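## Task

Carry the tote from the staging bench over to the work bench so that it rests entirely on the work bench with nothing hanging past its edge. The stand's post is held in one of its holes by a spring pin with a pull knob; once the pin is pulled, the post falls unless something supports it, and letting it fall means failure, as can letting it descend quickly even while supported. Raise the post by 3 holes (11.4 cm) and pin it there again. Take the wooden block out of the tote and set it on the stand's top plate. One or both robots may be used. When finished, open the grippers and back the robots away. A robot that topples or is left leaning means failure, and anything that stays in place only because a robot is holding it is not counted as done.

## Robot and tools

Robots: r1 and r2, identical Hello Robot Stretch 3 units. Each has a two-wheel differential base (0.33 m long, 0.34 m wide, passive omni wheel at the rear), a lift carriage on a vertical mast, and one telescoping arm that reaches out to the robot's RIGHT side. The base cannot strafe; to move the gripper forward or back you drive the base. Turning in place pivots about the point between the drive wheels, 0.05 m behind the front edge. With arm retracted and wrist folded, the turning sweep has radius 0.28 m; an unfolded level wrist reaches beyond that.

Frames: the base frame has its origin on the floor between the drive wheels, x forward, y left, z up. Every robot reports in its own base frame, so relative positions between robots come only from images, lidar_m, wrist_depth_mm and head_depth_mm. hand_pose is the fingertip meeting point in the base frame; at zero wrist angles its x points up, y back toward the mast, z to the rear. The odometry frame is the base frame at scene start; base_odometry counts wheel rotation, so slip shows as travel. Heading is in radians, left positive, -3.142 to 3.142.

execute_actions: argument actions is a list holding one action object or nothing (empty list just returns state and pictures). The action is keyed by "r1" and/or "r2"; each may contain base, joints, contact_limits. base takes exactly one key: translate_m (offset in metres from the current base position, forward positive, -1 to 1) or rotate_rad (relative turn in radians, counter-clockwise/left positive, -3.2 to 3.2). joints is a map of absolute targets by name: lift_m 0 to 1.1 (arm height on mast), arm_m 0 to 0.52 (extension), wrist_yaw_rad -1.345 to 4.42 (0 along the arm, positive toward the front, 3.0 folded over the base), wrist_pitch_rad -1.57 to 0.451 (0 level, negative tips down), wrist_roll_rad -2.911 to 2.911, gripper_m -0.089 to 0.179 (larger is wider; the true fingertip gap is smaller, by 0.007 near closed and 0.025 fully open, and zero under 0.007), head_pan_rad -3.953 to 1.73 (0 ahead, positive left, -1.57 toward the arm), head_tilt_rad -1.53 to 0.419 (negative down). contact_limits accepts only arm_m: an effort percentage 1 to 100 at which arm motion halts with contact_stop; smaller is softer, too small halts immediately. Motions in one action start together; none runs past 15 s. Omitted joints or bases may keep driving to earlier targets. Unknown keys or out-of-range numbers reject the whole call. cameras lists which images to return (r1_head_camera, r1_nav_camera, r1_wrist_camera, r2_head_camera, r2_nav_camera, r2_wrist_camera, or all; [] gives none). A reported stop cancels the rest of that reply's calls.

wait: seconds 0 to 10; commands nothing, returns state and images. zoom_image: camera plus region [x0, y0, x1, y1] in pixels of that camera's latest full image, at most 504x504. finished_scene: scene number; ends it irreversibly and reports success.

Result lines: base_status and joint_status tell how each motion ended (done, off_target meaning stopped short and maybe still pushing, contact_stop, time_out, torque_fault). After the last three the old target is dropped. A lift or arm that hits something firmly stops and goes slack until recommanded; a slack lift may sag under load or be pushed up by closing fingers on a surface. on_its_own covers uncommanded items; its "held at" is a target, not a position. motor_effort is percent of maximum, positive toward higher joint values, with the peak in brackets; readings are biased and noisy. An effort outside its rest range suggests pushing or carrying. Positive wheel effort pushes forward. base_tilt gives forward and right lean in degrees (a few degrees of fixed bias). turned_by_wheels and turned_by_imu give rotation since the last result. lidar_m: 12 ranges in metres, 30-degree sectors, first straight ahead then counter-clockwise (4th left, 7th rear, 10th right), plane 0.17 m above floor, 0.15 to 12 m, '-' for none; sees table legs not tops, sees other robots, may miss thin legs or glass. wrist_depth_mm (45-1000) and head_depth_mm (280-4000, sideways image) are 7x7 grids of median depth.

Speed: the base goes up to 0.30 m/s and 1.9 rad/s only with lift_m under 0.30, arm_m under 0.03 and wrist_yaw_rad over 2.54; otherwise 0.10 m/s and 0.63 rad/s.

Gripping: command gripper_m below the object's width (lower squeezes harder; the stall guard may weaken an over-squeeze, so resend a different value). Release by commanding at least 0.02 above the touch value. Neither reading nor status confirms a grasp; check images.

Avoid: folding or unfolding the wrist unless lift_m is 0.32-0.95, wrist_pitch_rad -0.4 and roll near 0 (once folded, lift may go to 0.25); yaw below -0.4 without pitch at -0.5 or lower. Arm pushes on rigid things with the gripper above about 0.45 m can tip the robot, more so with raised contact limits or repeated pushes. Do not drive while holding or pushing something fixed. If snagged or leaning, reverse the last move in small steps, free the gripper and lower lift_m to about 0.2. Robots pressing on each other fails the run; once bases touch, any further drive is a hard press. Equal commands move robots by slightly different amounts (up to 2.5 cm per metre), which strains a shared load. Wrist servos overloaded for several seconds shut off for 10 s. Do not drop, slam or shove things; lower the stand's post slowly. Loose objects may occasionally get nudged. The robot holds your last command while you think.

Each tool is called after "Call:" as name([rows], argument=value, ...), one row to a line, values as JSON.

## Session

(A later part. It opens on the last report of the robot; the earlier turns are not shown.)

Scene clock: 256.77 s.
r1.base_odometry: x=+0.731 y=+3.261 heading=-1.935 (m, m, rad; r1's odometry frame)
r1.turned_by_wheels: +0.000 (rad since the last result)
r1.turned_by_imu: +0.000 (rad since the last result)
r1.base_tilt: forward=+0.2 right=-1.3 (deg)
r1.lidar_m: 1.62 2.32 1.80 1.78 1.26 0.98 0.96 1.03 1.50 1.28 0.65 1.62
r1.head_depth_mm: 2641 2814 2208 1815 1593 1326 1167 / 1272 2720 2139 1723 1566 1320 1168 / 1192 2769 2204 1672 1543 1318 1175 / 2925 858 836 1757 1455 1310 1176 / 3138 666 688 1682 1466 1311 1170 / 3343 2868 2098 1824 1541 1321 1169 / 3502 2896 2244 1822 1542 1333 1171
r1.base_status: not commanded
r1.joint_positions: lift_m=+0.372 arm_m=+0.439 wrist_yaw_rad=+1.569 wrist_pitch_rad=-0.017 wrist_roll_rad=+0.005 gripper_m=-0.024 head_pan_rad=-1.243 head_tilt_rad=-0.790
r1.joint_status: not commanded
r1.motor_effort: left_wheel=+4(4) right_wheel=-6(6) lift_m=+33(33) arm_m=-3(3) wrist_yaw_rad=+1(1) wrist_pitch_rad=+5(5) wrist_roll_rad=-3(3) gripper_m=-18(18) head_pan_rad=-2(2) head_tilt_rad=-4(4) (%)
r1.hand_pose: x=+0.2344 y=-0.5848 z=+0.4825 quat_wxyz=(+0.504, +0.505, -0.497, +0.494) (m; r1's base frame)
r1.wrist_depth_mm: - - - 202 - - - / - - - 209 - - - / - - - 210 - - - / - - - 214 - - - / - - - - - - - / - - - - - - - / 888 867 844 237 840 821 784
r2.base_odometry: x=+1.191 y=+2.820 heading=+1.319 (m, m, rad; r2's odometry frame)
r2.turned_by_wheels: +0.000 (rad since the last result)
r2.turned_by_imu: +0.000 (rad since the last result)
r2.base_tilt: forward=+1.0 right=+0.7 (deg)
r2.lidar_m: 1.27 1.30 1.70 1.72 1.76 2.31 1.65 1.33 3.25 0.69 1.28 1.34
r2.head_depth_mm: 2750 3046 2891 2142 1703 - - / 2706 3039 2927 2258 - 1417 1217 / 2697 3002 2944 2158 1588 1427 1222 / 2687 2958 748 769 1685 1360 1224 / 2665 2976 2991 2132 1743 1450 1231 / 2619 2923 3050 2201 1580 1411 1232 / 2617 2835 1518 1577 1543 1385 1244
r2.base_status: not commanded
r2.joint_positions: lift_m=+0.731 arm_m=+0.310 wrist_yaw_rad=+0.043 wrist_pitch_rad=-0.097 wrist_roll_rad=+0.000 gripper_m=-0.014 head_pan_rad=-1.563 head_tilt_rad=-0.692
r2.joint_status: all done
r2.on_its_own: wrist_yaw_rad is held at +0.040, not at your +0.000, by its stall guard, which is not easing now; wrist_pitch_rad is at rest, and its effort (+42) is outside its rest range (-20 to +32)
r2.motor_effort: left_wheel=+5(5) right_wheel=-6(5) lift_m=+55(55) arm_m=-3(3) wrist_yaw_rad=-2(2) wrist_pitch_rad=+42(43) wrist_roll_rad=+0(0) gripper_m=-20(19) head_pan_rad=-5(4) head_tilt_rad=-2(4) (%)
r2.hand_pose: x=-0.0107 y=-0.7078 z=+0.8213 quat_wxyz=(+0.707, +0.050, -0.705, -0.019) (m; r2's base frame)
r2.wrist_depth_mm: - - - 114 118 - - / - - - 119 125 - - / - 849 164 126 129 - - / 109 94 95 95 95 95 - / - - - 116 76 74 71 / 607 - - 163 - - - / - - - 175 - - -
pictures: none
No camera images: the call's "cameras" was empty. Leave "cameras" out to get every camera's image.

Call:
execute_actions([
  {"r1":{"joints":{"gripper_m":0.06}},"r2":{"joints":{"lift_m":0.72}}},
], cameras=[])

Call:
execute_actions([
  {"r1":{"base":{"translate_m":0.036}}},
], cameras=[])

Call:
execute_actions([
  {"r1":{"joints":{"gripper_m":-0.04}},"r2":{"joints":{"lift_m":0.738}}},
], cameras=["r1_wrist_camera"])

Call:
execute_actions([
  {"r1":{"base":{"translate_m":-0.012}}},
], cameras=["r1_wrist_camera","r1_head_camera"])

Call:
execute_actions([
  {"r2":{"joints":{"lift_m":0.727}}},
], cameras=["r1_wrist_camera"])

Scene clock: 264.77 s.
r1.base_odometry: x=+0.731 y=+3.261 heading=-1.935 (m, m, rad; r1's odometry frame)
r1.turned_by_wheels: +0.000 (rad since the last result)
r1.turned_by_imu: -0.001 (rad since the last result)
r1.base_tilt: forward=+0.2 right=-1.4 (deg)
r1.lidar_m: 1.62 2.32 1.80 1.77 1.26 0.98 0.96 1.03 1.50 1.28 0.65 1.62
r1.head_depth_mm: 2647 2853 2205 1801 1587 1314 1159 / 1267 2751 2178 1708 1560 1317 1169 / 1187 2743 2229 1670 1532 1324 1176 / 2940 866 846 1780 1462 1321 1168 / 3195 665 688 1683 1478 1323 1172 / 3307 2952 2123 1815 1523 1332 1181 / 3440 2878 2232 1824 1547 1337 1171
r1.base_status: not commanded
r1.joint_positions: lift_m=+0.372 arm_m=+0.439 wrist_yaw_rad=+1.569 wrist_pitch_rad=-0.017 wrist_roll_rad=+0.005 gripper_m=+0.060 head_pan_rad=-1.243 head_tilt_rad=-0.790
r1.joint_status: all done
r1.motor_effort: left_wheel=+3(4) right_wheel=-4(5) lift_m=+34(34) arm_m=-3(3) wrist_yaw_rad=+1(1) wrist_pitch_rad=+6(5) wrist_roll_rad=-3(3) gripper_m=+0(89) head_pan_rad=-3(3) head_tilt_rad=-4(4) (%)
r1.hand_pose: x=+0.2344 y=-0.5848 z=+0.4825 quat_wxyz=(+0.504, +0.505, -0.497, +0.494) (m; r1's base frame)
r1.wrist_depth_mm: - - - 202 - - - / - - - 209 - - - / - - - 210 - - - / - - - 214 - - - / - - - 220 - - - / - - - 230 - - - / 886 878 840 239 826 821 785
r2.base_odometry: x=+1.191 y=+2.820 heading=+1.319 (m, m, rad; r2's odometry frame)
r2.turned_by_wheels: +0.000 (rad since the last result)
r2.turned_by_imu: -0.001 (rad since the last result)
r2.base_tilt: forward=+1.0 right=+0.7 (deg)
r2.lidar_m: 1.27 1.30 1.70 1.72 1.76 2.31 1.65 1.33 3.23 0.69 1.28 1.34
r2.head_depth_mm: 2734 3048 2885 2149 1721 - - / 2715 2994 2906 2251 - 1423 1219 / 2677 2967 2939 2108 - 1430 1224 / 2675 3005 752 766 1688 1361 1230 / 2666 2928 2997 2138 1755 1449 1232 / 2588 2902 2993 2215 1590 1422 1242 / 2643 2855 1526 1560 1542 1390 1238
r2.base_status: not commanded
r2.joint_positions: lift_m=+0.720 arm_m=+0.310 wrist_yaw_rad=+0.043 wrist_pitch_rad=-0.059 wrist_roll_rad=+0.000 gripper_m=-0.014 head_pan_rad=-1.563 head_tilt_rad=-0.692
r2.joint_status: all done
r2.on_its_own: wrist_yaw_rad is held at +0.040, not at your +0.000, by its stall guard, which is not easing now
r2.motor_effort: left_wheel=+5(5) right_wheel=-5(5) lift_m=+33(50) arm_m=-3(3) wrist_yaw_rad=-2(2) wrist_pitch_rad=+26(42) wrist_roll_rad=+0(0) gripper_m=-18(19) head_pan_rad=-4(5) head_tilt_rad=-4(3) (%)
r2.hand_pose: x=-0.0106 y=-0.7094 z=+0.8197 quat_wxyz=(+0.707, +0.036, -0.706, -0.006) (m; r2's base frame)
r2.wrist_depth_mm: - - - 117 121 - - / - - - 122 126 - - / - 854 166 126 130 - - / 854 87 85 85 85 85 85 / - 922 - 153 - - 71 / 612 - - 162 - - - / - - - 171 - - -
pictures: none
No camera images: the call's "cameras" was empty. Leave "cameras" out to get every camera's image.

Scene clock: 266.17 s.
r1.base_odometry: x=+0.718 y=+3.227 heading=-1.935 (m, m, rad; r1's odometry frame)
r1.turned_by_wheels: +0.000 (rad since the last result)
r1.turned_by_imu: +0.000 (rad since the last result)
r1.base_tilt: forward=+0.1 right=-1.4 (deg)
r1.lidar_m: 1.58 2.31 1.80 1.77 1.30 1.01 1.00 1.06 1.56 1.28 0.63 1.59
r1.head_depth_mm: 2586 2844 2218 1812 1589 1315 1167 / 1198 2756 2153 1662 1571 1318 1172 / 1211 2531 2139 1679 1522 1321 1167 / 3004 864 704 1681 1155 1297 1166 / 3174 2890 688 1775 1533 1317 1177 / 3307 2928 2230 1825 1540 1326 1177 / 3505 2940 2243 1839 1532 1333 1170
r1.base_status: done
r1.joint_positions: lift_m=+0.372 arm_m=+0.439 wrist_yaw_rad=+1.569 wrist_pitch_rad=-0.017 wrist_roll_rad=+0.005 gripper_m=+0.060 head_pan_rad=-1.243 head_tilt_rad=-0.790
r1.joint_status: not commanded
r1.motor_effort: left_wheel=+2(6) right_wheel=-2(4) lift_m=+34(34) arm_m=-3(3) wrist_yaw_rad=+1(1) wrist_pitch_rad=+5(6) wrist_roll_rad=-3(3) gripper_m=+0(0) head_pan_rad=-3(2) head_tilt_rad=-3(4) (%)
r1.hand_pose: x=+0.2344 y=-0.5848 z=+0.4825 quat_wxyz=(+0.504, +0.505, -0.497, +0.494) (m; r1's base frame)
r1.wrist_depth_mm: - - - 169 - - - / - - - 174 - - - / - - - 174 - - - / - - - 175 - - - / - - - 177 - - - / - - - 187 - - - / 888 867 819 194 815 821 803
r2.base_odometry: x=+1.191 y=+2.820 heading=+1.319 (m, m, rad; r2's odometry frame)
r2.turned_by_wheels: +0.000 (rad since the last result)
r2.turned_by_imu: +0.000 (rad since the last result)
r2.base_tilt: forward=+0.9 right=+0.7 (deg)
r2.lidar_m: 1.27 1.30 1.70 1.72 1.76 2.31 1.65 1.33 3.24 0.69 1.28 1.34
r2.head_depth_mm: 2748 3078 2904 2149 1717 - - / 2716 3044 2913 2236 - 1421 1214 / 2681 3013 2939 2106 - 1437 1220 / 2684 2949 752 768 1650 1364 1223 / 2633 2940 3015 2123 1734 1446 1226 / 2626 2942 3037 2125 1558 1415 1238 / 2559 2833 1471 1434 1001 1419 1239
r2.base_status: not commanded
r2.joint_positions: lift_m=+0.720 arm_m=+0.310 wrist_yaw_rad=+0.043 wrist_pitch_rad=-0.059 wrist_roll_rad=+0.000 gripper_m=-0.014 head_pan_rad=-1.563 head_tilt_rad=-0.692
r2.joint_status: not commanded
r2.on_its_own: wrist_yaw_rad is held at +0.040, not at your +0.000, by its stall guard, which is not easing now
r2.motor_effort: left_wheel=+5(5) right_wheel=-6(5) lift_m=+33(33) arm_m=-3(3) wrist_yaw_rad=-2(2) wrist_pitch_rad=+26(26) wrist_roll_rad=+0(0) gripper_m=-19(19) head_pan_rad=-4(5) head_tilt_rad=-4(4) (%)
r2.hand_pose: x=-0.0106 y=-0.7094 z=+0.8197 quat_wxyz=(+0.707, +0.036, -0.706, -0.006) (m; r2's base frame)
r2.wrist_depth_mm: - - - 116 121 - - / - - - 121 126 - - / - 850 167 125 130 - - / - 87 85 85 85 85 85 / - 816 - 153 - - 71 / - - - 161 - - - / - - - 171 - - -
pictures: none
No camera images: the call's "cameras" was empty. Leave "cameras" out to get every camera's image.

Scene clock: 267.67 s.
r1.base_odometry: x=+0.718 y=+3.227 heading=-1.936 (m, m, rad; r1's odometry frame)
r1.turned_by_wheels: -0.001 (rad since the last result)
r1.turned_by_imu: -0.002 (rad since the last result)
r1.base_tilt: forward=+0.1 right=-1.3 (deg)
r1.lidar_m: 1.59 2.32 1.80 1.77 1.30 1.01 1.00 1.06 1.56 1.28 0.64 1.59
r1.head_depth_mm: 2663 2844 2214 1800 1579 1326 1168 / 1207 2659 2167 1682 1571 1326 1165 / 1208 891 2129 1665 1521 1322 1173 / 3023 835 712 1693 1153 1286 1165 / 3147 2874 686 1778 1529 1317 1164 / 3308 2901 2242 1826 1528 1330 1175 / 3461 2920 2262 1817 1532 1334 1169
r1.base_status: not commanded
r1.joint_positions: lift_m=+0.372 arm_m=+0.439 wrist_yaw_rad=+1.558 wrist_pitch_rad=-0.018 wrist_roll_rad=+0.003 gripper_m=-0.038 head_pan_rad=-1.243 head_tilt_rad=-0.790
r1.joint_status: all done
r1.on_its_own: right_wheel is at rest, and its effort (+32) is outside its rest range (-18 to +18)
r1.motor_effort: left_wheel=-17(17) right_wheel=+32(31) lift_m=+34(33) arm_m=-2(3) wrist_yaw_rad=+11(12) wrist_pitch_rad=+5(5) wrist_roll_rad=-2(3) gripper_m=-37(100) head_pan_rad=-2(2) head_tilt_rad=-4(3) (%)
r1.hand_pose: x=+0.2344 y=-0.5875 z=+0.4823 quat_wxyz=(+0.507, +0.502, -0.499, +0.492) (m; r1's base frame)
r1.wrist_depth_mm: - - - 170 - - - / - - - 175 - - - / - - - 178 - - - / - - - 178 - - - / - - - 165 - - - / - - - 189 - - - / 872 873 825 196 817 813 808
r2.base_odometry: x=+1.191 y=+2.820 heading=+1.318 (m, m, rad; r2's odometry frame)
r2.turned_by_wheels: +0.000 (rad since the last result)
r2.turned_by_imu: +0.000 (rad since the last result)
r2.base_tilt: forward=+1.0 right=+0.7 (deg)
r2.lidar_m: 1.27 1.30 1.70 1.72 1.76 2.31 1.65 1.32 3.22 0.69 1.28 1.34
r2.head_depth_mm: 2739 3071 2903 2120 1732 - - / 2695 3020 2927 2244 - 1410 1218 / 2685 3022 2915 793 1607 1437 1225 / 2696 2952 750 764 1640 1359 1224 / 2653 2941 3005 2116 1755 1449 1230 / 2637 2931 3006 2151 1561 1421 1234 / 2579 2848 1467 1403 1001 1430 1241
r2.base_status: not commanded
r2.joint_positions: lift_m=+0.737 arm_m=+0.310 wrist_yaw_rad=+0.043 wrist_pitch_rad=-0.111 wrist_roll_rad=+0.000 gripper_m=-0.014 head_pan_rad=-1.563 head_tilt_rad=-0.692
r2.joint_status: all done
r2.on_its_own: wrist_yaw_rad is held at +0.040, not at your +0.000, by its stall guard, which is not easing now; wrist_pitch_rad is at rest, and its effort (+48) is outside its rest range (-20 to +32)
r2.motor_effort: left_wheel=+5(5) right_wheel=-5(5) lift_m=+57(57) arm_m=-3(3) wrist_yaw_rad=-2(2) wrist_pitch_rad=+48(49) wrist_roll_rad=+0(0) gripper_m=-20(19) head_pan_rad=-4(4) head_tilt_rad=-3(3) (%)
r2.hand_pose: x=-0.0107 y=-0.7071 z=+0.8238 quat_wxyz=(+0.707, +0.054, -0.705, -0.024) (m; r2's base frame)
r2.wrist_depth_mm: - - - 114 118 - - / - - - 120 125 - - / - - 165 125 130 - - / 117 97 97 98 97 97 - / - 693 85 80 77 74 71 / 565 - - 166 - - - / - - - 177 - - -
pictures: r1_wrist_camera
camera_calibration (this result's frames):
r1_wrist_camera: T_world_to_cam=[[-0.0521777, -0.99741, -0.0495049, -0.551173], [-0.20628, 0.059268, -0.976696, 0.586372], [0.977101, -0.04075, -0.208838, 0.0115309], [0, 0, 0, 1]] pos_world=[0.0809309, -0.584028, 0.54783]
Images, in order (width x height): r1_wrist_camera 644x364.

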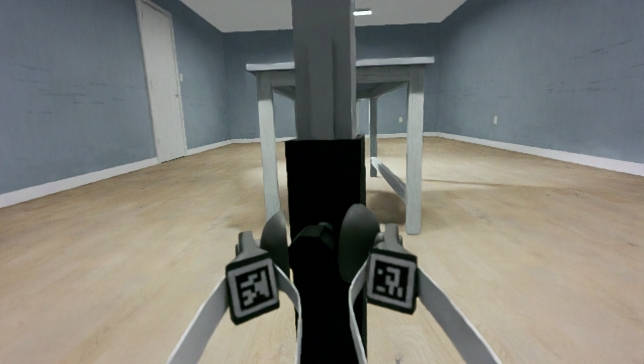

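Scene clock: 268.93 s.
r1.base_odometry: x=+0.722 y=+3.238 heading=-1.936 (m, m, rad; r1's odometry frame)
r1.turned_by_wheels: +0.001 (rad since the last result)
r1.turned_by_imu: +0.001 (rad since the last result)
r1.base_tilt: forward=+0.1 right=-1.3 (deg)
r1.lidar_m: 1.59 2.32 1.80 1.77 1.28 1.00 0.99 1.05 1.54 1.28 0.64 1.60
r1.head_depth_mm: 2650 2850 2212 1799 1595 1330 1162 / 1204 2634 2138 1715 1554 1322 1170 / 1197 2650 2161 1687 1522 1325 1163 / 2904 835 732 1730 1423 1289 1174 / 3162 2780 685 1767 1497 1318 1170 / 3315 2890 2160 1815 1524 1330 1171 / 3542 2928 2231 1830 1537 1330 1176
r1.base_status: done
r1.joint_positions: lift_m=+0.372 arm_m=+0.439 wrist_yaw_rad=+1.568 wrist_pitch_rad=-0.018 wrist_roll_rad=+0.003 gripper_m=-0.031 head_pan_rad=-1.243 head_tilt_rad=-0.790
r1.joint_status: not commanded
r1.on_its_own: gripper_m is held at -0.033, not at your -0.040, by its stall guard, which is still easing; right_wheel is at rest, and its effort (-20) is outside its rest range (-18 to +18)
r1.motor_effort: left_wheel=+11(19) right_wheel=-20(39) lift_m=+34(34) arm_m=-2(2) wrist_yaw_rad=+2(11) wrist_pitch_rad=+5(5) wrist_roll_rad=-2(2) gripper_m=-27(37) head_pan_rad=-2(2) head_tilt_rad=-4(4) (%)
r1.hand_pose: x=+0.2344 y=-0.5850 z=+0.4823 quat_wxyz=(+0.505, +0.504, -0.497, +0.494) (m; r1's base frame)
r1.wrist_depth_mm: - - - 180 - - - / - - - 186 - - - / - - - 185 - - - / - - - 187 - - - / - - - 158 - - - / - - - 200 - - - / 894 868 855 209 820 821 796
r2.base_odometry: x=+1.191 y=+2.820 heading=+1.318 (m, m, rad; r2's odometry frame)
r2.turned_by_wheels: +0.000 (rad since the last result)
r2.turned_by_imu: +0.000 (rad since the last result)
r2.base_tilt: forward=+0.9 right=+0.7 (deg)
r2.lidar_m: 1.27 1.30 1.70 1.72 1.76 2.32 1.65 1.32 3.23 0.69 1.28 1.34
r2.head_depth_mm: 2711 3052 2883 2145 1732 - - / 2728 3033 2921 2247 - 1412 1218 / 2695 2989 2924 791 1608 1426 1215 / 2669 2953 749 763 1637 1354 1226 / 2646 2963 2987 2109 1748 1440 1238 / 2631 2897 3020 2138 1564 1413 1239 / 2615 2869 1473 1581 1023 1421 1238
r2.base_status: not commanded
r2.joint_positions: lift_m=+0.737 arm_m=+0.310 wrist_yaw_rad=+0.043 wrist_pitch_rad=-0.111 wrist_roll_rad=+0.000 gripper_m=-0.014 head_pan_rad=-1.563 head_tilt_rad=-0.692
r2.joint_status: not commanded
r2.on_its_own: wrist_yaw_rad is held at +0.040, not at your +0.000, by its stall guard, which is not easing now; wrist_pitch_rad is at rest, and its effort (+48) is outside its rest range (-20 to +32)
r2.motor_effort: left_wheel=+5(5) right_wheel=-5(5) lift_m=+56(56) arm_m=-3(3) wrist_yaw_rad=-2(2) wrist_pitch_rad=+48(48) wrist_roll_rad=+0(0) gripper_m=-18(20) head_pan_rad=-4(4) head_tilt_rad=-4(4) (%)
r2.hand_pose: x=-0.0107 y=-0.7071 z=+0.8238 quat_wxyz=(+0.707, +0.054, -0.705, -0.024) (m; r2's base frame)
r2.wrist_depth_mm: - - - 114 118 - - / - - - 119 125 - - / - - 164 126 129 - - / 116 97 97 97 98 97 - / - 778 85 80 77 74 71 / 591 - - 166 - - - / - - - 178 - - -
pictures: r1_head_camera (sideways: a quarter turn clockwise sets it upright), r1_wrist_camera
camera_calibration (this result's frames):
r1_head_camera: T_world_to_cam=[[-0.253421, 0.679806, -0.688216, 0.916837], [0.936166, 0.351549, 0.00253041, -0.00396628], [0.243662, -0.643644, -0.725501, 0.90361], [0, 0, 0, 1]] pos_world=[0.015883, -0.0402743, 1.28656]
r1_wrist_camera: T_world_to_cam=[[-0.0424571, -0.997873, -0.0494591, -0.551248], [-0.206597, 0.0572024, -0.976753, 0.585181], [0.977505, -0.031252, -0.208586, 0.0169582], [0, 0, 0, 1]] pos_world=[0.0809154, -0.583019, 0.54785]
Images, in order (width x height): r1_head_camera 896x504, r1_wrist_camera 644x364.

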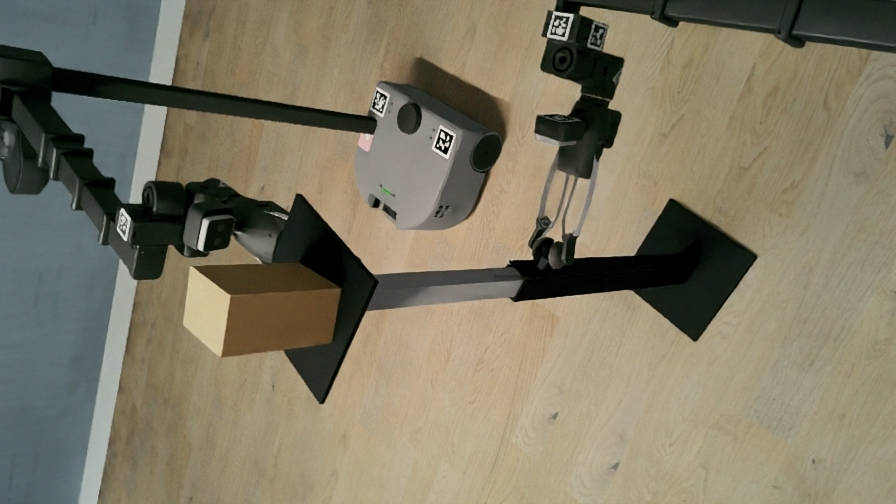

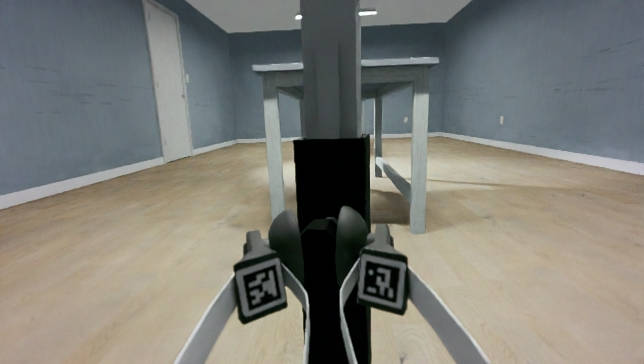

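Scene clock: 269.87 s.
r1.base_odometry: x=+0.722 y=+3.238 heading=-1.936 (m, m, rad; r1's odometry frame)
r1.turned_by_wheels: +0.000 (rad since the last result)
r1.turned_by_imu: +0.000 (rad since the last result)
r1.base_tilt: forward=+0.1 right=-1.4 (deg)
r1.lidar_m: 1.60 2.31 1.80 1.77 1.29 1.00 0.98 1.06 1.54 1.28 0.64 1.59
r1.head_depth_mm: 2657 2820 2206 1790 1594 1316 1173 / 1202 2637 2117 1716 1548 1328 1174 / 1092 2647 2135 1682 1527 1319 1170 / 3007 845 735 1730 1439 1299 1173 / 3128 2787 683 1777 1502 1321 1168 / 3292 2895 2197 1820 1540 1323 1171 / 3464 2921 2279 1833 1536 1332 1172
r1.base_status: not commanded
r1.joint_positions: lift_m=+0.372 arm_m=+0.439 wrist_yaw_rad=+1.568 wrist_pitch_rad=-0.018 wrist_roll_rad=+0.003 gripper_m=-0.028 head_pan_rad=-1.243 head_tilt_rad=-0.790
r1.joint_status: not commanded
r1.on_its_own: gripper_m is held at -0.029, not at your -0.040, by its stall guard, which is still easing; right_wheel is at rest, and its effort (-19) is outside its rest range (-18 to +18)
r1.motor_effort: left_wheel=+10(11) right_wheel=-19(20) lift_m=+34(34) arm_m=-2(2) wrist_yaw_rad=+2(3) wrist_pitch_rad=+5(5) wrist_roll_rad=-2(2) gripper_m=-26(28) head_pan_rad=-3(2) head_tilt_rad=-5(3) (%)
r1.hand_pose: x=+0.2344 y=-0.5850 z=+0.4823 quat_wxyz=(+0.505, +0.504, -0.497, +0.494) (m; r1's base frame)
r1.wrist_depth_mm: - - - 180 - - - / - - - 185 - - - / - - - 185 - - - / - - - 187 - - - / - - - 159 - - - / - - - 200 - - - / 893 858 855 209 818 815 803
r2.base_odometry: x=+1.191 y=+2.820 heading=+1.318 (m, m, rad; r2's odometry frame)
r2.turned_by_wheels: +0.000 (rad since the last result)
r2.turned_by_imu: +0.000 (rad since the last result)
r2.base_tilt: forward=+0.9 right=+0.7 (deg)
r2.lidar_m: 1.27 1.29 1.70 1.72 1.76 2.31 1.65 1.33 3.25 0.69 1.28 1.34
r2.head_depth_mm: 2708 3020 2886 2156 1738 - - / 2699 3031 2931 2257 - 1416 1215 / 2674 2955 2929 2122 1586 1432 1220 / 2661 2993 750 768 1649 1358 1229 / 2642 2933 2993 2128 1747 1444 1228 / 2639 2927 3035 2158 1560 1421 1239 / 2585 2854 1473 1583 1020 1417 1241
r2.base_status: not commanded
r2.joint_positions: lift_m=+0.727 arm_m=+0.310 wrist_yaw_rad=+0.043 wrist_pitch_rad=-0.083 wrist_roll_rad=+0.000 gripper_m=-0.014 head_pan_rad=-1.563 head_tilt_rad=-0.692
r2.joint_status: all done
r2.on_its_own: wrist_yaw_rad is held at +0.040, not at your +0.000, by its stall guard, which is not easing now; wrist_pitch_rad is at rest, and its effort (+36) is outside its rest range (-20 to +32)
r2.motor_effort: left_wheel=+5(5) right_wheel=-5(5) lift_m=+36(51) arm_m=-3(3) wrist_yaw_rad=-2(2) wrist_pitch_rad=+36(48) wrist_roll_rad=+0(0) gripper_m=-20(20) head_pan_rad=-4(4) head_tilt_rad=-4(3) (%)
r2.hand_pose: x=-0.0106 y=-0.7084 z=+0.8205 quat_wxyz=(+0.707, +0.045, -0.705, -0.014) (m; r2's base frame)
r2.wrist_depth_mm: - - - 115 120 - - / - - - 121 126 - - / - - 165 125 130 - - / 105 91 91 91 91 91 100 / - 854 - 152 76 74 71 / 588 - - 163 - - - / - - - 174 - - -
pictures: r1_wrist_camera
camera_calibration (this result's frames):
r1_wrist_camera: T_world_to_cam=[[-0.0424567, -0.997873, -0.0494592, -0.551248], [-0.206597, 0.0572025, -0.976753, 0.585181], [0.977505, -0.0312516, -0.208586, 0.0169583], [0, 0, 0, 1]] pos_world=[0.0809154, -0.583019, 0.54785]
Images, in order (width x height): r1_wrist_camera 644x364.

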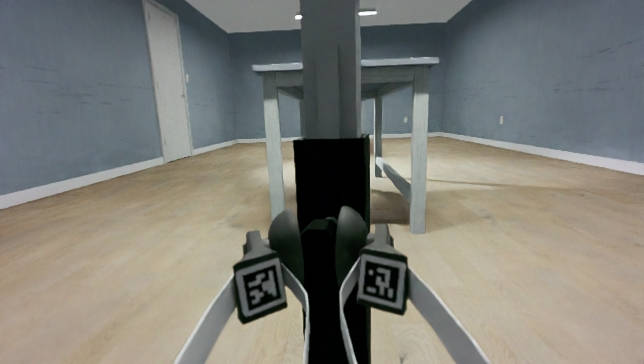

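Call:
execute_actions([
  {"r1":{"joints":{"gripper_m":-0.045}},"r2":{"joints":{"lift_m":0.737}}},
], cameras=[])

Call:
execute_actions([
  {"r1":{"base":{"translate_m":-0.015}}},
], cameras=[])

Call:
execute_actions([
  {"r2":{"joints":{"lift_m":0.745}}},
], cameras=["r1_wrist_camera","r1_head_camera"])

Scene clock: 275.23 s.
r1.base_odometry: x=+0.722 y=+3.238 heading=-1.936 (m, m, rad; r1's odometry frame)
r1.turned_by_wheels: +0.000 (rad since the last result)
r1.turned_by_imu: -0.001 (rad since the last result)
r1.base_tilt: forward=+0.1 right=-1.3 (deg)
r1.lidar_m: 1.60 2.31 1.80 1.77 1.29 1.00 0.99 1.05 1.54 1.28 0.64 1.60
r1.head_depth_mm: 2649 2827 2199 1802 1591 1313 1166 / 1205 2669 2146 1718 1560 1322 1168 / 1198 2665 2174 1672 1525 1322 1169 / 2948 836 732 1727 1440 1291 1174 / 3182 2798 684 1779 1498 1308 1170 / 3325 2917 2174 1816 1541 1327 1172 / 3485 2887 2262 1822 1536 1335 1177
r1.base_status: not commanded
r1.joint_positions: lift_m=+0.372 arm_m=+0.439 wrist_yaw_rad=+1.568 wrist_pitch_rad=-0.018 wrist_roll_rad=+0.003 gripper_m=-0.043 head_pan_rad=-1.243 head_tilt_rad=-0.790
r1.joint_status: all done
r1.on_its_own: right_wheel is at rest, and its effort (-19) is outside its rest range (-18 to +18)
r1.motor_effort: left_wheel=+10(10) right_wheel=-19(19) lift_m=+34(34) arm_m=-2(2) wrist_yaw_rad=+2(2) wrist_pitch_rad=+5(5) wrist_roll_rad=-2(2) gripper_m=-34(100) head_pan_rad=-2(2) head_tilt_rad=-4(3) (%)
r1.hand_pose: x=+0.2344 y=-0.5850 z=+0.4823 quat_wxyz=(+0.505, +0.504, -0.497, +0.494) (m; r1's base frame)
r1.wrist_depth_mm: - - - 180 - - - / - - - 185 - - - / - - - 185 - - - / - - - 187 - - - / - - - 158 - - - / - - - 200 - - - / 885 858 844 209 810 808 795
r2.base_odometry: x=+1.191 y=+2.820 heading=+1.318 (m, m, rad; r2's odometry frame)
r2.turned_by_wheels: +0.000 (rad since the last result)
r2.turned_by_imu: -0.001 (rad since the last result)
r2.base_tilt: forward=+0.9 right=+0.7 (deg)
r2.lidar_m: 1.27 1.30 1.71 1.72 1.76 2.30 1.65 1.33 3.23 0.69 1.28 1.34
r2.head_depth_mm: 2713 3051 2893 2147 1733 - - / 2731 3006 2890 2229 - 1408 1218 / 2714 2972 2929 791 1608 1431 1222 / 2682 2993 751 764 1644 1361 1225 / 2615 2938 3010 2135 1744 1444 1231 / 2644 2931 3038 2150 1560 1414 1237 / 2589 2865 1469 1591 1029 1424 1243
r2.base_status: not commanded
r2.joint_positions: lift_m=+0.736 arm_m=+0.310 wrist_yaw_rad=+0.043 wrist_pitch_rad=-0.108 wrist_roll_rad=+0.000 gripper_m=-0.014 head_pan_rad=-1.563 head_tilt_rad=-0.692
r2.joint_status: all done
r2.on_its_own: wrist_yaw_rad is held at +0.040, not at your +0.000, by its stall guard, which is not easing now; wrist_pitch_rad is at rest, and its effort (+47) is outside its rest range (-20 to +32)
r2.motor_effort: left_wheel=+5(5) right_wheel=-5(5) lift_m=+56(57) arm_m=-3(3) wrist_yaw_rad=-2(2) wrist_pitch_rad=+47(49) wrist_roll_rad=+0(0) gripper_m=-19(19) head_pan_rad=-3(3) head_tilt_rad=-4(5) (%)
r2.hand_pose: x=-0.0107 y=-0.7072 z=+0.8236 quat_wxyz=(+0.707, +0.053, -0.705, -0.023) (m; r2's base frame)
r2.wrist_depth_mm: - - - 114 118 - - / - - - 120 125 - - / - - 164 126 130 - - / 116 97 96 97 97 97 - / - 937 85 80 77 74 71 / 581 - - 165 - - - / - - - 176 - - -
pictures: none
No camera images: the call's "cameras" was empty. Leave "cameras" out to get every camera's image.

Scene clock: 276.40 s.
r1.base_odometry: x=+0.727 y=+3.252 heading=-1.936 (m, m, rad; r1's odometry frame)
r1.turned_by_wheels: +0.000 (rad since the last result)
r1.turned_by_imu: -0.001 (rad since the last result)
r1.base_tilt: forward=+0.2 right=-1.3 (deg)
r1.lidar_m: 1.61 2.31 1.81 1.77 1.27 0.99 0.97 1.03 1.52 1.28 0.64 1.61
r1.head_depth_mm: 2626 2808 2207 1802 1592 1330 1165 / 1259 2721 2143 1718 1547 1319 1172 / 1195 2644 2207 1656 1540 1331 1166 / 2944 841 828 1767 1460 1297 1171 / 3136 656 683 1726 1503 1322 1170 / 3307 2893 2075 1826 1531 1326 1176 / 3474 2872 2245 1827 1536 1333 1177
r1.base_status: done
r1.joint_positions: lift_m=+0.372 arm_m=+0.439 wrist_yaw_rad=+1.568 wrist_pitch_rad=-0.018 wrist_roll_rad=+0.003 gripper_m=-0.037 head_pan_rad=-1.243 head_tilt_rad=-0.790
r1.joint_status: not commanded
r1.on_its_own: gripper_m is held at -0.038, not at your -0.045, by its stall guard, which is still easing
r1.motor_effort: left_wheel=-2(9) right_wheel=+4(30) lift_m=+34(34) arm_m=-2(2) wrist_yaw_rad=+2(2) wrist_pitch_rad=+6(5) wrist_roll_rad=-2(2) gripper_m=-20(34) head_pan_rad=-2(2) head_tilt_rad=-3(4) (%)
r1.hand_pose: x=+0.2344 y=-0.5849 z=+0.4822 quat_wxyz=(+0.505, +0.504, -0.496, +0.494) (m; r1's base frame)
r1.wrist_depth_mm: - - - 196 - - - / - - - 201 - - - / - - - 202 - - - / - - - 205 - - - / - - - - - - - / - - - - - - - / 885 860 849 225 821 817 793
r2.base_odometry: x=+1.191 y=+2.820 heading=+1.318 (m, m, rad; r2's odometry frame)
r2.turned_by_wheels: +0.000 (rad since the last result)
r2.turned_by_imu: +0.000 (rad since the last result)
r2.base_tilt: forward=+0.9 right=+0.7 (deg)
r2.lidar_m: 1.27 1.30 1.71 1.72 1.76 2.31 1.65 1.33 3.24 0.69 1.28 1.34
r2.head_depth_mm: 2713 3063 2897 2150 1732 - - / 2698 3027 2914 2250 - 1407 1214 / 2697 3004 2932 792 1605 1428 1218 / 2690 2973 749 763 1672 1363 1225 / 2664 2939 3012 2130 1740 1441 1228 / 2633 2906 3020 2227 1590 1412 1236 / 2584 2852 1483 1553 1058 1395 1237
r2.base_status: not commanded
r2.joint_positions: lift_m=+0.736 arm_m=+0.310 wrist_yaw_rad=+0.043 wrist_pitch_rad=-0.108 wrist_roll_rad=+0.000 gripper_m=-0.014 head_pan_rad=-1.563 head_tilt_rad=-0.692
r2.joint_status: not commanded
r2.on_its_own: wrist_yaw_rad is held at +0.040, not at your +0.000, by its stall guard, which is not easing now; wrist_pitch_rad is at rest, and its effort (+47) is outside its rest range (-20 to +32)
r2.motor_effort: left_wheel=+5(5) right_wheel=-5(5) lift_m=+56(56) arm_m=-2(3) wrist_yaw_rad=-2(2) wrist_pitch_rad=+47(47) wrist_roll_rad=+0(0) gripper_m=-19(19) head_pan_rad=-3(4) head_tilt_rad=-3(4) (%)
r2.hand_pose: x=-0.0107 y=-0.7072 z=+0.8236 quat_wxyz=(+0.707, +0.053, -0.705, -0.023) (m; r2's base frame)
r2.wrist_depth_mm: - - - 114 118 - - / - - - 119 125 - - / - - 164 126 129 - - / 115 97 97 97 97 97 - / - 980 85 80 77 74 71 / 580 - - 164 - - - / - - - 177 - - -
pictures: none
No camera images: the call's "cameras" was empty. Leave "cameras" out to get every camera's image.

Scene clock: 277.10 s.
r1.base_odometry: x=+0.727 y=+3.252 heading=-1.936 (m, m, rad; r1's odometry frame)
r1.turned_by_wheels: +0.000 (rad since the last result)
r1.turned_by_imu: +0.000 (rad since the last result)
r1.base_tilt: forward=+0.2 right=-1.4 (deg)
r1.lidar_m: 1.61 2.32 1.80 1.77 1.26 0.99 0.97 1.04 1.52 1.28 0.64 1.61
r1.head_depth_mm: 2647 2839 2214 1805 1586 1320 1161 / 1276 2709 2150 1726 1565 1324 1166 / 1194 2657 2242 1676 1554 1320 1169 / 2965 842 826 1775 1467 1301 1176 / 3140 659 683 1725 1511 1316 1179 / 3316 2890 2084 1825 1529 1324 1166 / 3482 2924 2236 1827 1558 1331 1179
r1.base_status: not commanded
r1.joint_positions: lift_m=+0.372 arm_m=+0.439 wrist_yaw_rad=+1.568 wrist_pitch_rad=-0.018 wrist_roll_rad=+0.003 gripper_m=-0.034 head_pan_rad=-1.243 head_tilt_rad=-0.790
r1.joint_status: not commanded
r1.on_its_own: gripper_m is held at -0.035, not at your -0.045, by its stall guard, which is still easing
r1.motor_effort: left_wheel=-2(2) right_wheel=+4(4) lift_m=+34(34) arm_m=-2(2) wrist_yaw_rad=+2(2) wrist_pitch_rad=+5(6) wrist_roll_rad=-2(2) gripper_m=-18(25) head_pan_rad=-2(2) head_tilt_rad=-3(3) (%)
r1.hand_pose: x=+0.2344 y=-0.5849 z=+0.4822 quat_wxyz=(+0.505, +0.504, -0.496, +0.494) (m; r1's base frame)
r1.wrist_depth_mm: - - - 196 - - - / - - - 201 - - - / - - - 203 - - - / - - - 205 - - - / - - - - - - - / - - - - - - - / 886 870 857 227 823 801 815
r2.base_odometry: x=+1.191 y=+2.820 heading=+1.318 (m, m, rad; r2's odometry frame)
r2.turned_by_wheels: +0.000 (rad since the last result)
r2.turned_by_imu: +0.000 (rad since the last result)
r2.base_tilt: forward=+1.0 right=+0.7 (deg)
r2.lidar_m: 1.27 1.30 1.71 1.72 1.76 2.31 1.65 1.33 3.22 0.69 1.28 1.34
r2.head_depth_mm: 2750 3037 2872 2136 1762 - - / 2685 2995 2899 2257 - 1396 1219 / 2689 2983 2937 790 1609 1432 1225 / 2676 2999 749 766 1685 1356 1223 / 2657 2924 3025 2131 1755 1446 1228 / 2600 2914 3002 2235 1576 1414 1233 / 2581 2845 1479 1553 1057 1393 1234
r2.base_status: not commanded
r2.joint_positions: lift_m=+0.744 arm_m=+0.310 wrist_yaw_rad=+0.043 wrist_pitch_rad=-0.134 wrist_roll_rad=+0.000 gripper_m=-0.014 head_pan_rad=-1.563 head_tilt_rad=-0.692
r2.joint_status: all done
r2.on_its_own: wrist_yaw_rad is held at +0.040, not at your +0.000, by its stall guard, which is not easing now; wrist_pitch_rad is at rest, and its effort (+59) is outside its rest range (-20 to +32)
r2.motor_effort: left_wheel=+5(5) right_wheel=-5(5) lift_m=+58(58) arm_m=-3(2) wrist_yaw_rad=-3(2) wrist_pitch_rad=+59(59) wrist_roll_rad=+0(0) gripper_m=-20(20) head_pan_rad=-4(4) head_tilt_rad=-3(3) (%)
r2.hand_pose: x=-0.0108 y=-0.7058 z=+0.8249 quat_wxyz=(+0.707, +0.063, -0.704, -0.032) (m; r2's base frame)
r2.wrist_depth_mm: - - - 113 118 - - / - - - 119 125 - - / - - 165 126 132 - - / - 103 103 103 103 102 - / - 971 85 82 79 75 75 / - - - 167 - - - / - 985 - 182 - - -
pictures: r1_head_camera (sideways: a quarter turn clockwise sets it upright), r1_wrist_camera
camera_calibration (this result's frames):
r1_head_camera: T_world_to_cam=[[-0.253419, 0.679807, -0.688216, 0.916837], [0.936167, 0.351547, 0.00253041, -0.00396628], [0.243661, -0.643644, -0.725501, 0.90361], [0, 0, 0, 1]] pos_world=[0.0158829, -0.0402743, 1.28656]
r1_wrist_camera: T_world_to_cam=[[-0.0420339, -0.997892, -0.049446, -0.551256], [-0.206947, 0.0571123, -0.976684, 0.585086], [0.977449, -0.0308211, -0.208911, 0.0173748], [0, 0, 0, 1]] pos_world=[0.0809272, -0.582974, 0.547816]
Images, in order (width x height): r1_head_camera 896x504, r1_wrist_camera 644x364.

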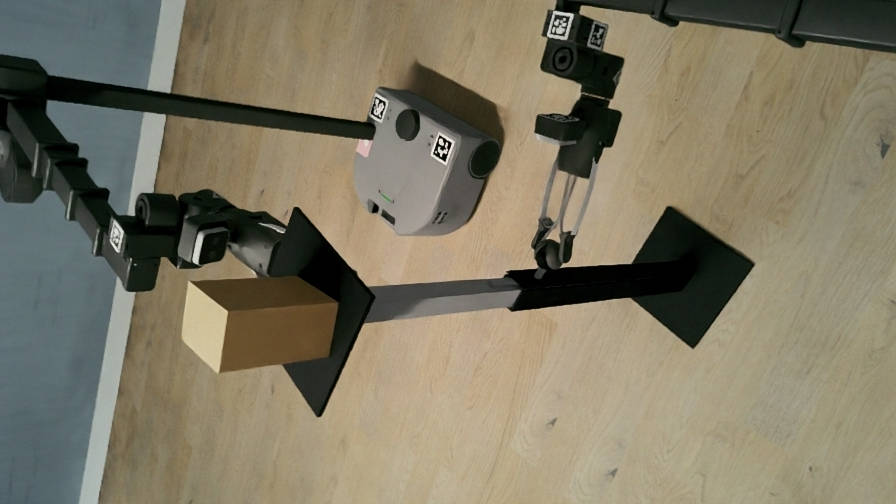

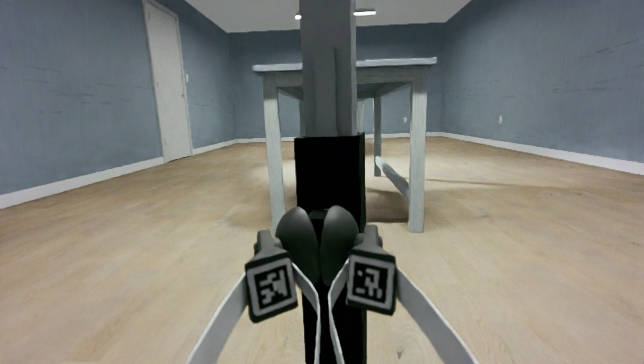

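Call:
execute_actions([
  {"r1":{"joints":{"gripper_m":0.05}},"r2":{"joints":{"lift_m":0.72}}},
], cameras=[])

Call:
execute_actions([
  {"r1":{"base":{"translate_m":0.022}}},
], cameras=[])

Call:
execute_actions(actions=[], cameras=["r1_wrist_camera","r1_head_camera"])

Call:
zoom_image(camera="r1_head_camera", region=[470,190,630,310])

Scene clock: 285.93 s.
r1.base_odometry: x=+0.727 y=+3.252 heading=-1.936 (m, m, rad; r1's odometry frame)
r1.turned_by_wheels: +0.000 (rad since the last result)
r1.turned_by_imu: -0.001 (rad since the last result)
r1.base_tilt: forward=+0.1 right=-1.4 (deg)
r1.lidar_m: 1.62 2.32 1.80 1.77 1.27 0.99 0.97 1.04 1.52 1.28 0.65 1.61
r1.head_depth_mm: 2659 2839 2227 1801 1590 1322 1160 / 1252 2648 2123 1693 1562 1316 1161 / 1203 2753 2238 1677 1522 1322 1167 / 2968 857 834 1762 1447 1294 1172 / 3131 662 680 1726 1504 1323 1174 / 3327 2904 2110 1824 1540 1328 1172 / 3495 2976 2224 1822 1546 1330 1177
r1.base_status: not commanded
r1.joint_positions: lift_m=+0.372 arm_m=+0.439 wrist_yaw_rad=+1.569 wrist_pitch_rad=-0.018 wrist_roll_rad=+0.003 gripper_m=+0.050 head_pan_rad=-1.243 head_tilt_rad=-0.790
r1.joint_status: all done
r1.motor_effort: left_wheel=+2(2) right_wheel=-3(4) lift_m=+33(34) arm_m=-2(2) wrist_yaw_rad=+1(2) wrist_pitch_rad=+5(5) wrist_roll_rad=-2(2) gripper_m=+1(89) head_pan_rad=-2(2) head_tilt_rad=-3(3) (%)
r1.hand_pose: x=+0.2344 y=-0.5847 z=+0.4822 quat_wxyz=(+0.505, +0.505, -0.496, +0.494) (m; r1's base frame)
r1.wrist_depth_mm: - - - 195 - - - / - - - 201 - - - / - - - 202 - - - / - - - 205 - - - / - - - 209 - - - / - - - 218 - - - / 884 864 833 225 821 821 789
r2.base_odometry: x=+1.191 y=+2.820 heading=+1.318 (m, m, rad; r2's odometry frame)
r2.turned_by_wheels: +0.000 (rad since the last result)
r2.turned_by_imu: -0.001 (rad since the last result)
r2.base_tilt: forward=+1.0 right=+0.6 (deg)
r2.lidar_m: 1.27 1.29 1.70 1.72 1.76 2.32 1.65 1.32 3.22 0.69 1.28 1.34
r2.head_depth_mm: 2730 3044 2884 2146 1709 - - / 2703 3008 2934 2249 - 1423 1220 / 2682 2962 2953 2110 - 1434 1222 / 2662 2950 753 774 1682 1362 1224 / 2653 2947 2994 2137 1758 1441 1227 / 2637 2936 3060 2211 1583 1420 1238 / 2624 2852 1493 1556 1061 1394 1241
r2.base_status: not commanded
r2.joint_positions: lift_m=+0.720 arm_m=+0.310 wrist_yaw_rad=+0.042 wrist_pitch_rad=-0.060 wrist_roll_rad=+0.001 gripper_m=-0.014 head_pan_rad=-1.563 head_tilt_rad=-0.692
r2.joint_status: all done
r2.on_its_own: wrist_yaw_rad is held at +0.040, not at your +0.000, by its stall guard, which is not easing now
r2.motor_effort: left_wheel=+3(5) right_wheel=-3(5) lift_m=+30(52) arm_m=-1(3) wrist_yaw_rad=-1(2) wrist_pitch_rad=+26(58) wrist_roll_rad=-1(1) gripper_m=-19(20) head_pan_rad=-4(4) head_tilt_rad=-4(4) (%)
r2.hand_pose: x=-0.0109 y=-0.7093 z=+0.8195 quat_wxyz=(+0.707, +0.036, -0.706, -0.007) (m; r2's base frame)
r2.wrist_depth_mm: - - - 118 122 - - / - - - 123 128 - - / - - 170 127 132 - - / - 90 86 86 86 86 86 / - 882 - 155 - - - / 589 - - 163 - - - / - - - 174 - - -
pictures: none
No camera images: the call's "cameras" was empty. Leave "cameras" out to get every camera's image.

Scene clock: 287.00 s.
r1.base_odometry: x=+0.720 y=+3.232 heading=-1.935 (m, m, rad; r1's odometry frame)
r1.turned_by_wheels: +0.000 (rad since the last result)
r1.turned_by_imu: +0.000 (rad since the last result)
r1.base_tilt: forward=+0.2 right=-1.4 (deg)
r1.lidar_m: 1.59 2.31 1.80 1.77 1.30 1.01 0.99 1.06 1.55 1.28 0.63 1.59
r1.head_depth_mm: 2656 2858 2208 1802 1610 1322 1165 / 1200 2732 2145 1697 1559 1321 1161 / 1198 2548 2173 1663 1545 1328 1168 / 3008 861 717 1723 1442 1290 1164 / 3203 2851 680 1792 1532 1320 1177 / 3378 2896 2163 1827 1538 1326 1175 / 3537 2877 2237 1836 1531 1340 1172
r1.base_status: done
r1.joint_positions: lift_m=+0.372 arm_m=+0.439 wrist_yaw_rad=+1.569 wrist_pitch_rad=-0.018 wrist_roll_rad=+0.003 gripper_m=+0.050 head_pan_rad=-1.243 head_tilt_rad=-0.790
r1.joint_status: not commanded
r1.motor_effort: left_wheel=+1(6) right_wheel=-2(4) lift_m=+34(34) arm_m=-2(2) wrist_yaw_rad=+1(1) wrist_pitch_rad=+5(5) wrist_roll_rad=-2(2) gripper_m=+1(0) head_pan_rad=-3(2) head_tilt_rad=-3(3) (%)
r1.hand_pose: x=+0.2344 y=-0.5847 z=+0.4822 quat_wxyz=(+0.505, +0.505, -0.496, +0.494) (m; r1's base frame)
r1.wrist_depth_mm: - - - 174 - - - / - - - 179 - - - / - - - 179 - - - / - - - 180 - - - / - - - 183 - - - / - - - 193 - - - / 870 876 826 202 845 806 798
r2.base_odometry: x=+1.191 y=+2.820 heading=+1.318 (m, m, rad; r2's odometry frame)
r2.turned_by_wheels: +0.000 (rad since the last result)
r2.turned_by_imu: +0.000 (rad since the last result)
r2.base_tilt: forward=+0.9 right=+0.6 (deg)
r2.lidar_m: 1.26 1.30 1.70 1.72 1.76 2.31 1.65 1.33 3.23 0.69 1.28 1.34
r2.head_depth_mm: 2727 3041 2902 2158 1714 - - / 2736 3009 2891 2226 - 1422 1219 / 2691 2973 2949 2092 - 1433 1226 / 2673 2993 751 770 1650 1354 1229 / 2626 2924 2983 2117 1759 1448 1232 / 2632 2972 3038 2147 1569 1423 1237 / 2578 2846 1477 1426 1017 1416 1246
r2.base_status: not commanded
r2.joint_positions: lift_m=+0.720 arm_m=+0.310 wrist_yaw_rad=+0.042 wrist_pitch_rad=-0.060 wrist_roll_rad=+0.001 gripper_m=-0.014 head_pan_rad=-1.563 head_tilt_rad=-0.692
r2.joint_status: not commanded
r2.on_its_own: wrist_yaw_rad is held at +0.040, not at your +0.000, by its stall guard, which is not easing now
r2.motor_effort: left_wheel=+4(4) right_wheel=-3(3) lift_m=+30(30) arm_m=-1(1) wrist_yaw_rad=-2(1) wrist_pitch_rad=+26(26) wrist_roll_rad=-1(1) gripper_m=-18(19) head_pan_rad=-4(4) head_tilt_rad=-4(3) (%)
r2.hand_pose: x=-0.0109 y=-0.7093 z=+0.8195 quat_wxyz=(+0.707, +0.036, -0.706, -0.007) (m; r2's base frame)
r2.wrist_depth_mm: - - - 118 123 - - / - - - 122 128 - - / - 876 170 127 132 - - / - 90 86 86 86 86 86 / - 812 - 154 - - - / - - - 163 - - - / - - - 173 - - -
pictures: none
No camera images: the call's "cameras" was empty. Leave "cameras" out to get every camera's image.

Scene clock: 287.00 s.
r1.base_odometry: x=+0.720 y=+3.232 heading=-1.935 (m, m, rad; r1's odometry frame)
r1.turned_by_wheels: +0.000 (rad since the last result)
r1.turned_by_imu: +0.000 (rad since the last result)
r1.base_tilt: forward=+0.2 right=-1.4 (deg)
r1.lidar_m: 1.59 2.31 1.80 1.77 1.30 1.01 0.99 1.06 1.55 1.28 0.63 1.59
r1.head_depth_mm: 2656 2858 2208 1802 1610 1322 1165 / 1200 2732 2145 1697 1559 1321 1161 / 1198 2548 2173 1663 1545 1328 1168 / 3008 861 717 1723 1442 1290 1164 / 3203 2851 680 1792 1532 1320 1177 / 3378 2896 2163 1827 1538 1326 1175 / 3537 2877 2237 1836 1531 1340 1172
r1.base_status: done
r1.joint_positions: lift_m=+0.372 arm_m=+0.439 wrist_yaw_rad=+1.569 wrist_pitch_rad=-0.018 wrist_roll_rad=+0.003 gripper_m=+0.050 head_pan_rad=-1.243 head_tilt_rad=-0.790
r1.joint_status: not commanded
r1.motor_effort: left_wheel=+1(6) right_wheel=-2(4) lift_m=+34(34) arm_m=-2(2) wrist_yaw_rad=+1(1) wrist_pitch_rad=+5(5) wrist_roll_rad=-2(2) gripper_m=+1(0) head_pan_rad=-3(2) head_tilt_rad=-3(3) (%)
r1.hand_pose: x=+0.2344 y=-0.5847 z=+0.4822 quat_wxyz=(+0.505, +0.505, -0.496, +0.494) (m; r1's base frame)
r1.wrist_depth_mm: - - - 174 - - - / - - - 179 - - - / - - - 179 - - - / - - - 180 - - - / - - - 183 - - - / - - - 193 - - - / 870 876 826 202 845 806 798
r2.base_odometry: x=+1.191 y=+2.820 heading=+1.318 (m, m, rad; r2's odometry frame)
r2.turned_by_wheels: +0.000 (rad since the last result)
r2.turned_by_imu: +0.000 (rad since the last result)
r2.base_tilt: forward=+0.9 right=+0.6 (deg)
r2.lidar_m: 1.26 1.30 1.70 1.72 1.76 2.31 1.65 1.33 3.23 0.69 1.28 1.34
r2.head_depth_mm: 2727 3041 2902 2158 1714 - - / 2736 3009 2891 2226 - 1422 1219 / 2691 2973 2949 2092 - 1433 1226 / 2673 2993 751 770 1650 1354 1229 / 2626 2924 2983 2117 1759 1448 1232 / 2632 2972 3038 2147 1569 1423 1237 / 2578 2846 1477 1426 1017 1416 1246
r2.base_status: not commanded
r2.joint_positions: lift_m=+0.720 arm_m=+0.310 wrist_yaw_rad=+0.042 wrist_pitch_rad=-0.060 wrist_roll_rad=+0.001 gripper_m=-0.014 head_pan_rad=-1.563 head_tilt_rad=-0.692
r2.joint_status: not commanded
r2.on_its_own: wrist_yaw_rad is held at +0.040, not at your +0.000, by its stall guard, which is not easing now
r2.motor_effort: left_wheel=+4(4) right_wheel=-3(3) lift_m=+30(30) arm_m=-1(1) wrist_yaw_rad=-2(1) wrist_pitch_rad=+26(26) wrist_roll_rad=-1(1) gripper_m=-18(19) head_pan_rad=-4(4) head_tilt_rad=-4(3) (%)
r2.hand_pose: x=-0.0109 y=-0.7093 z=+0.8195 quat_wxyz=(+0.707, +0.036, -0.706, -0.007) (m; r2's base frame)
r2.wrist_depth_mm: - - - 118 123 - - / - - - 122 128 - - / - 876 170 127 132 - - / - 90 86 86 86 86 86 / - 812 - 154 - - - / - - - 163 - - - / - - - 173 - - -
pictures: r1_head_camera (sideways: a quarter turn clockwise sets it upright), r1_wrist_camera
camera_calibration (this result's frames):
r1_head_camera: T_world_to_cam=[[-0.253419, 0.679807, -0.688216, 0.916837], [0.936167, 0.351547, 0.00253041, -0.00396628], [0.243661, -0.643644, -0.725501, 0.90361], [0, 0, 0, 1]] pos_world=[0.0158829, -0.0402743, 1.28656]
r1_wrist_camera: T_world_to_cam=[[-0.0414196, -0.997918, -0.0494462, -0.551258], [-0.206982, 0.0569851, -0.976684, 0.585011], [0.977468, -0.0302194, -0.208911, 0.0177267], [0, 0, 0, 1]] pos_world=[0.0809265, -0.582911, 0.547816]
Images, in order (width x height): r1_head_camera 896x504, r1_wrist_camera 644x364.

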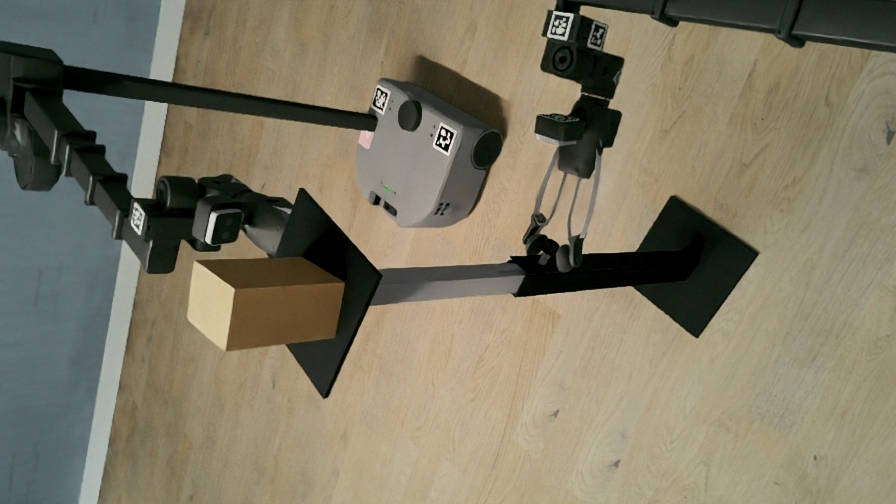

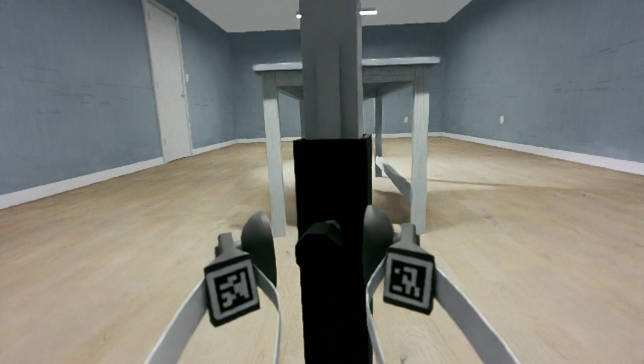

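Region (470, 190, 630, 310) of r1_head_camera's 896x504 image, scaled by 3.150, with more detail than that image has; it fills the top 378 rows of this view, and the rest is white.

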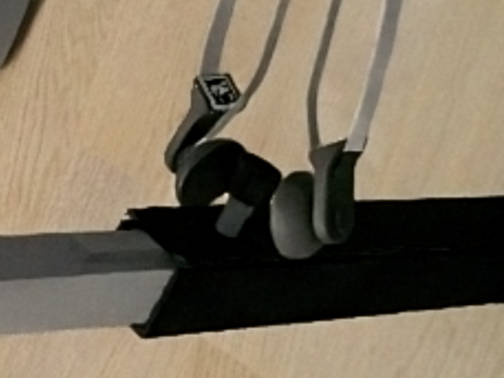

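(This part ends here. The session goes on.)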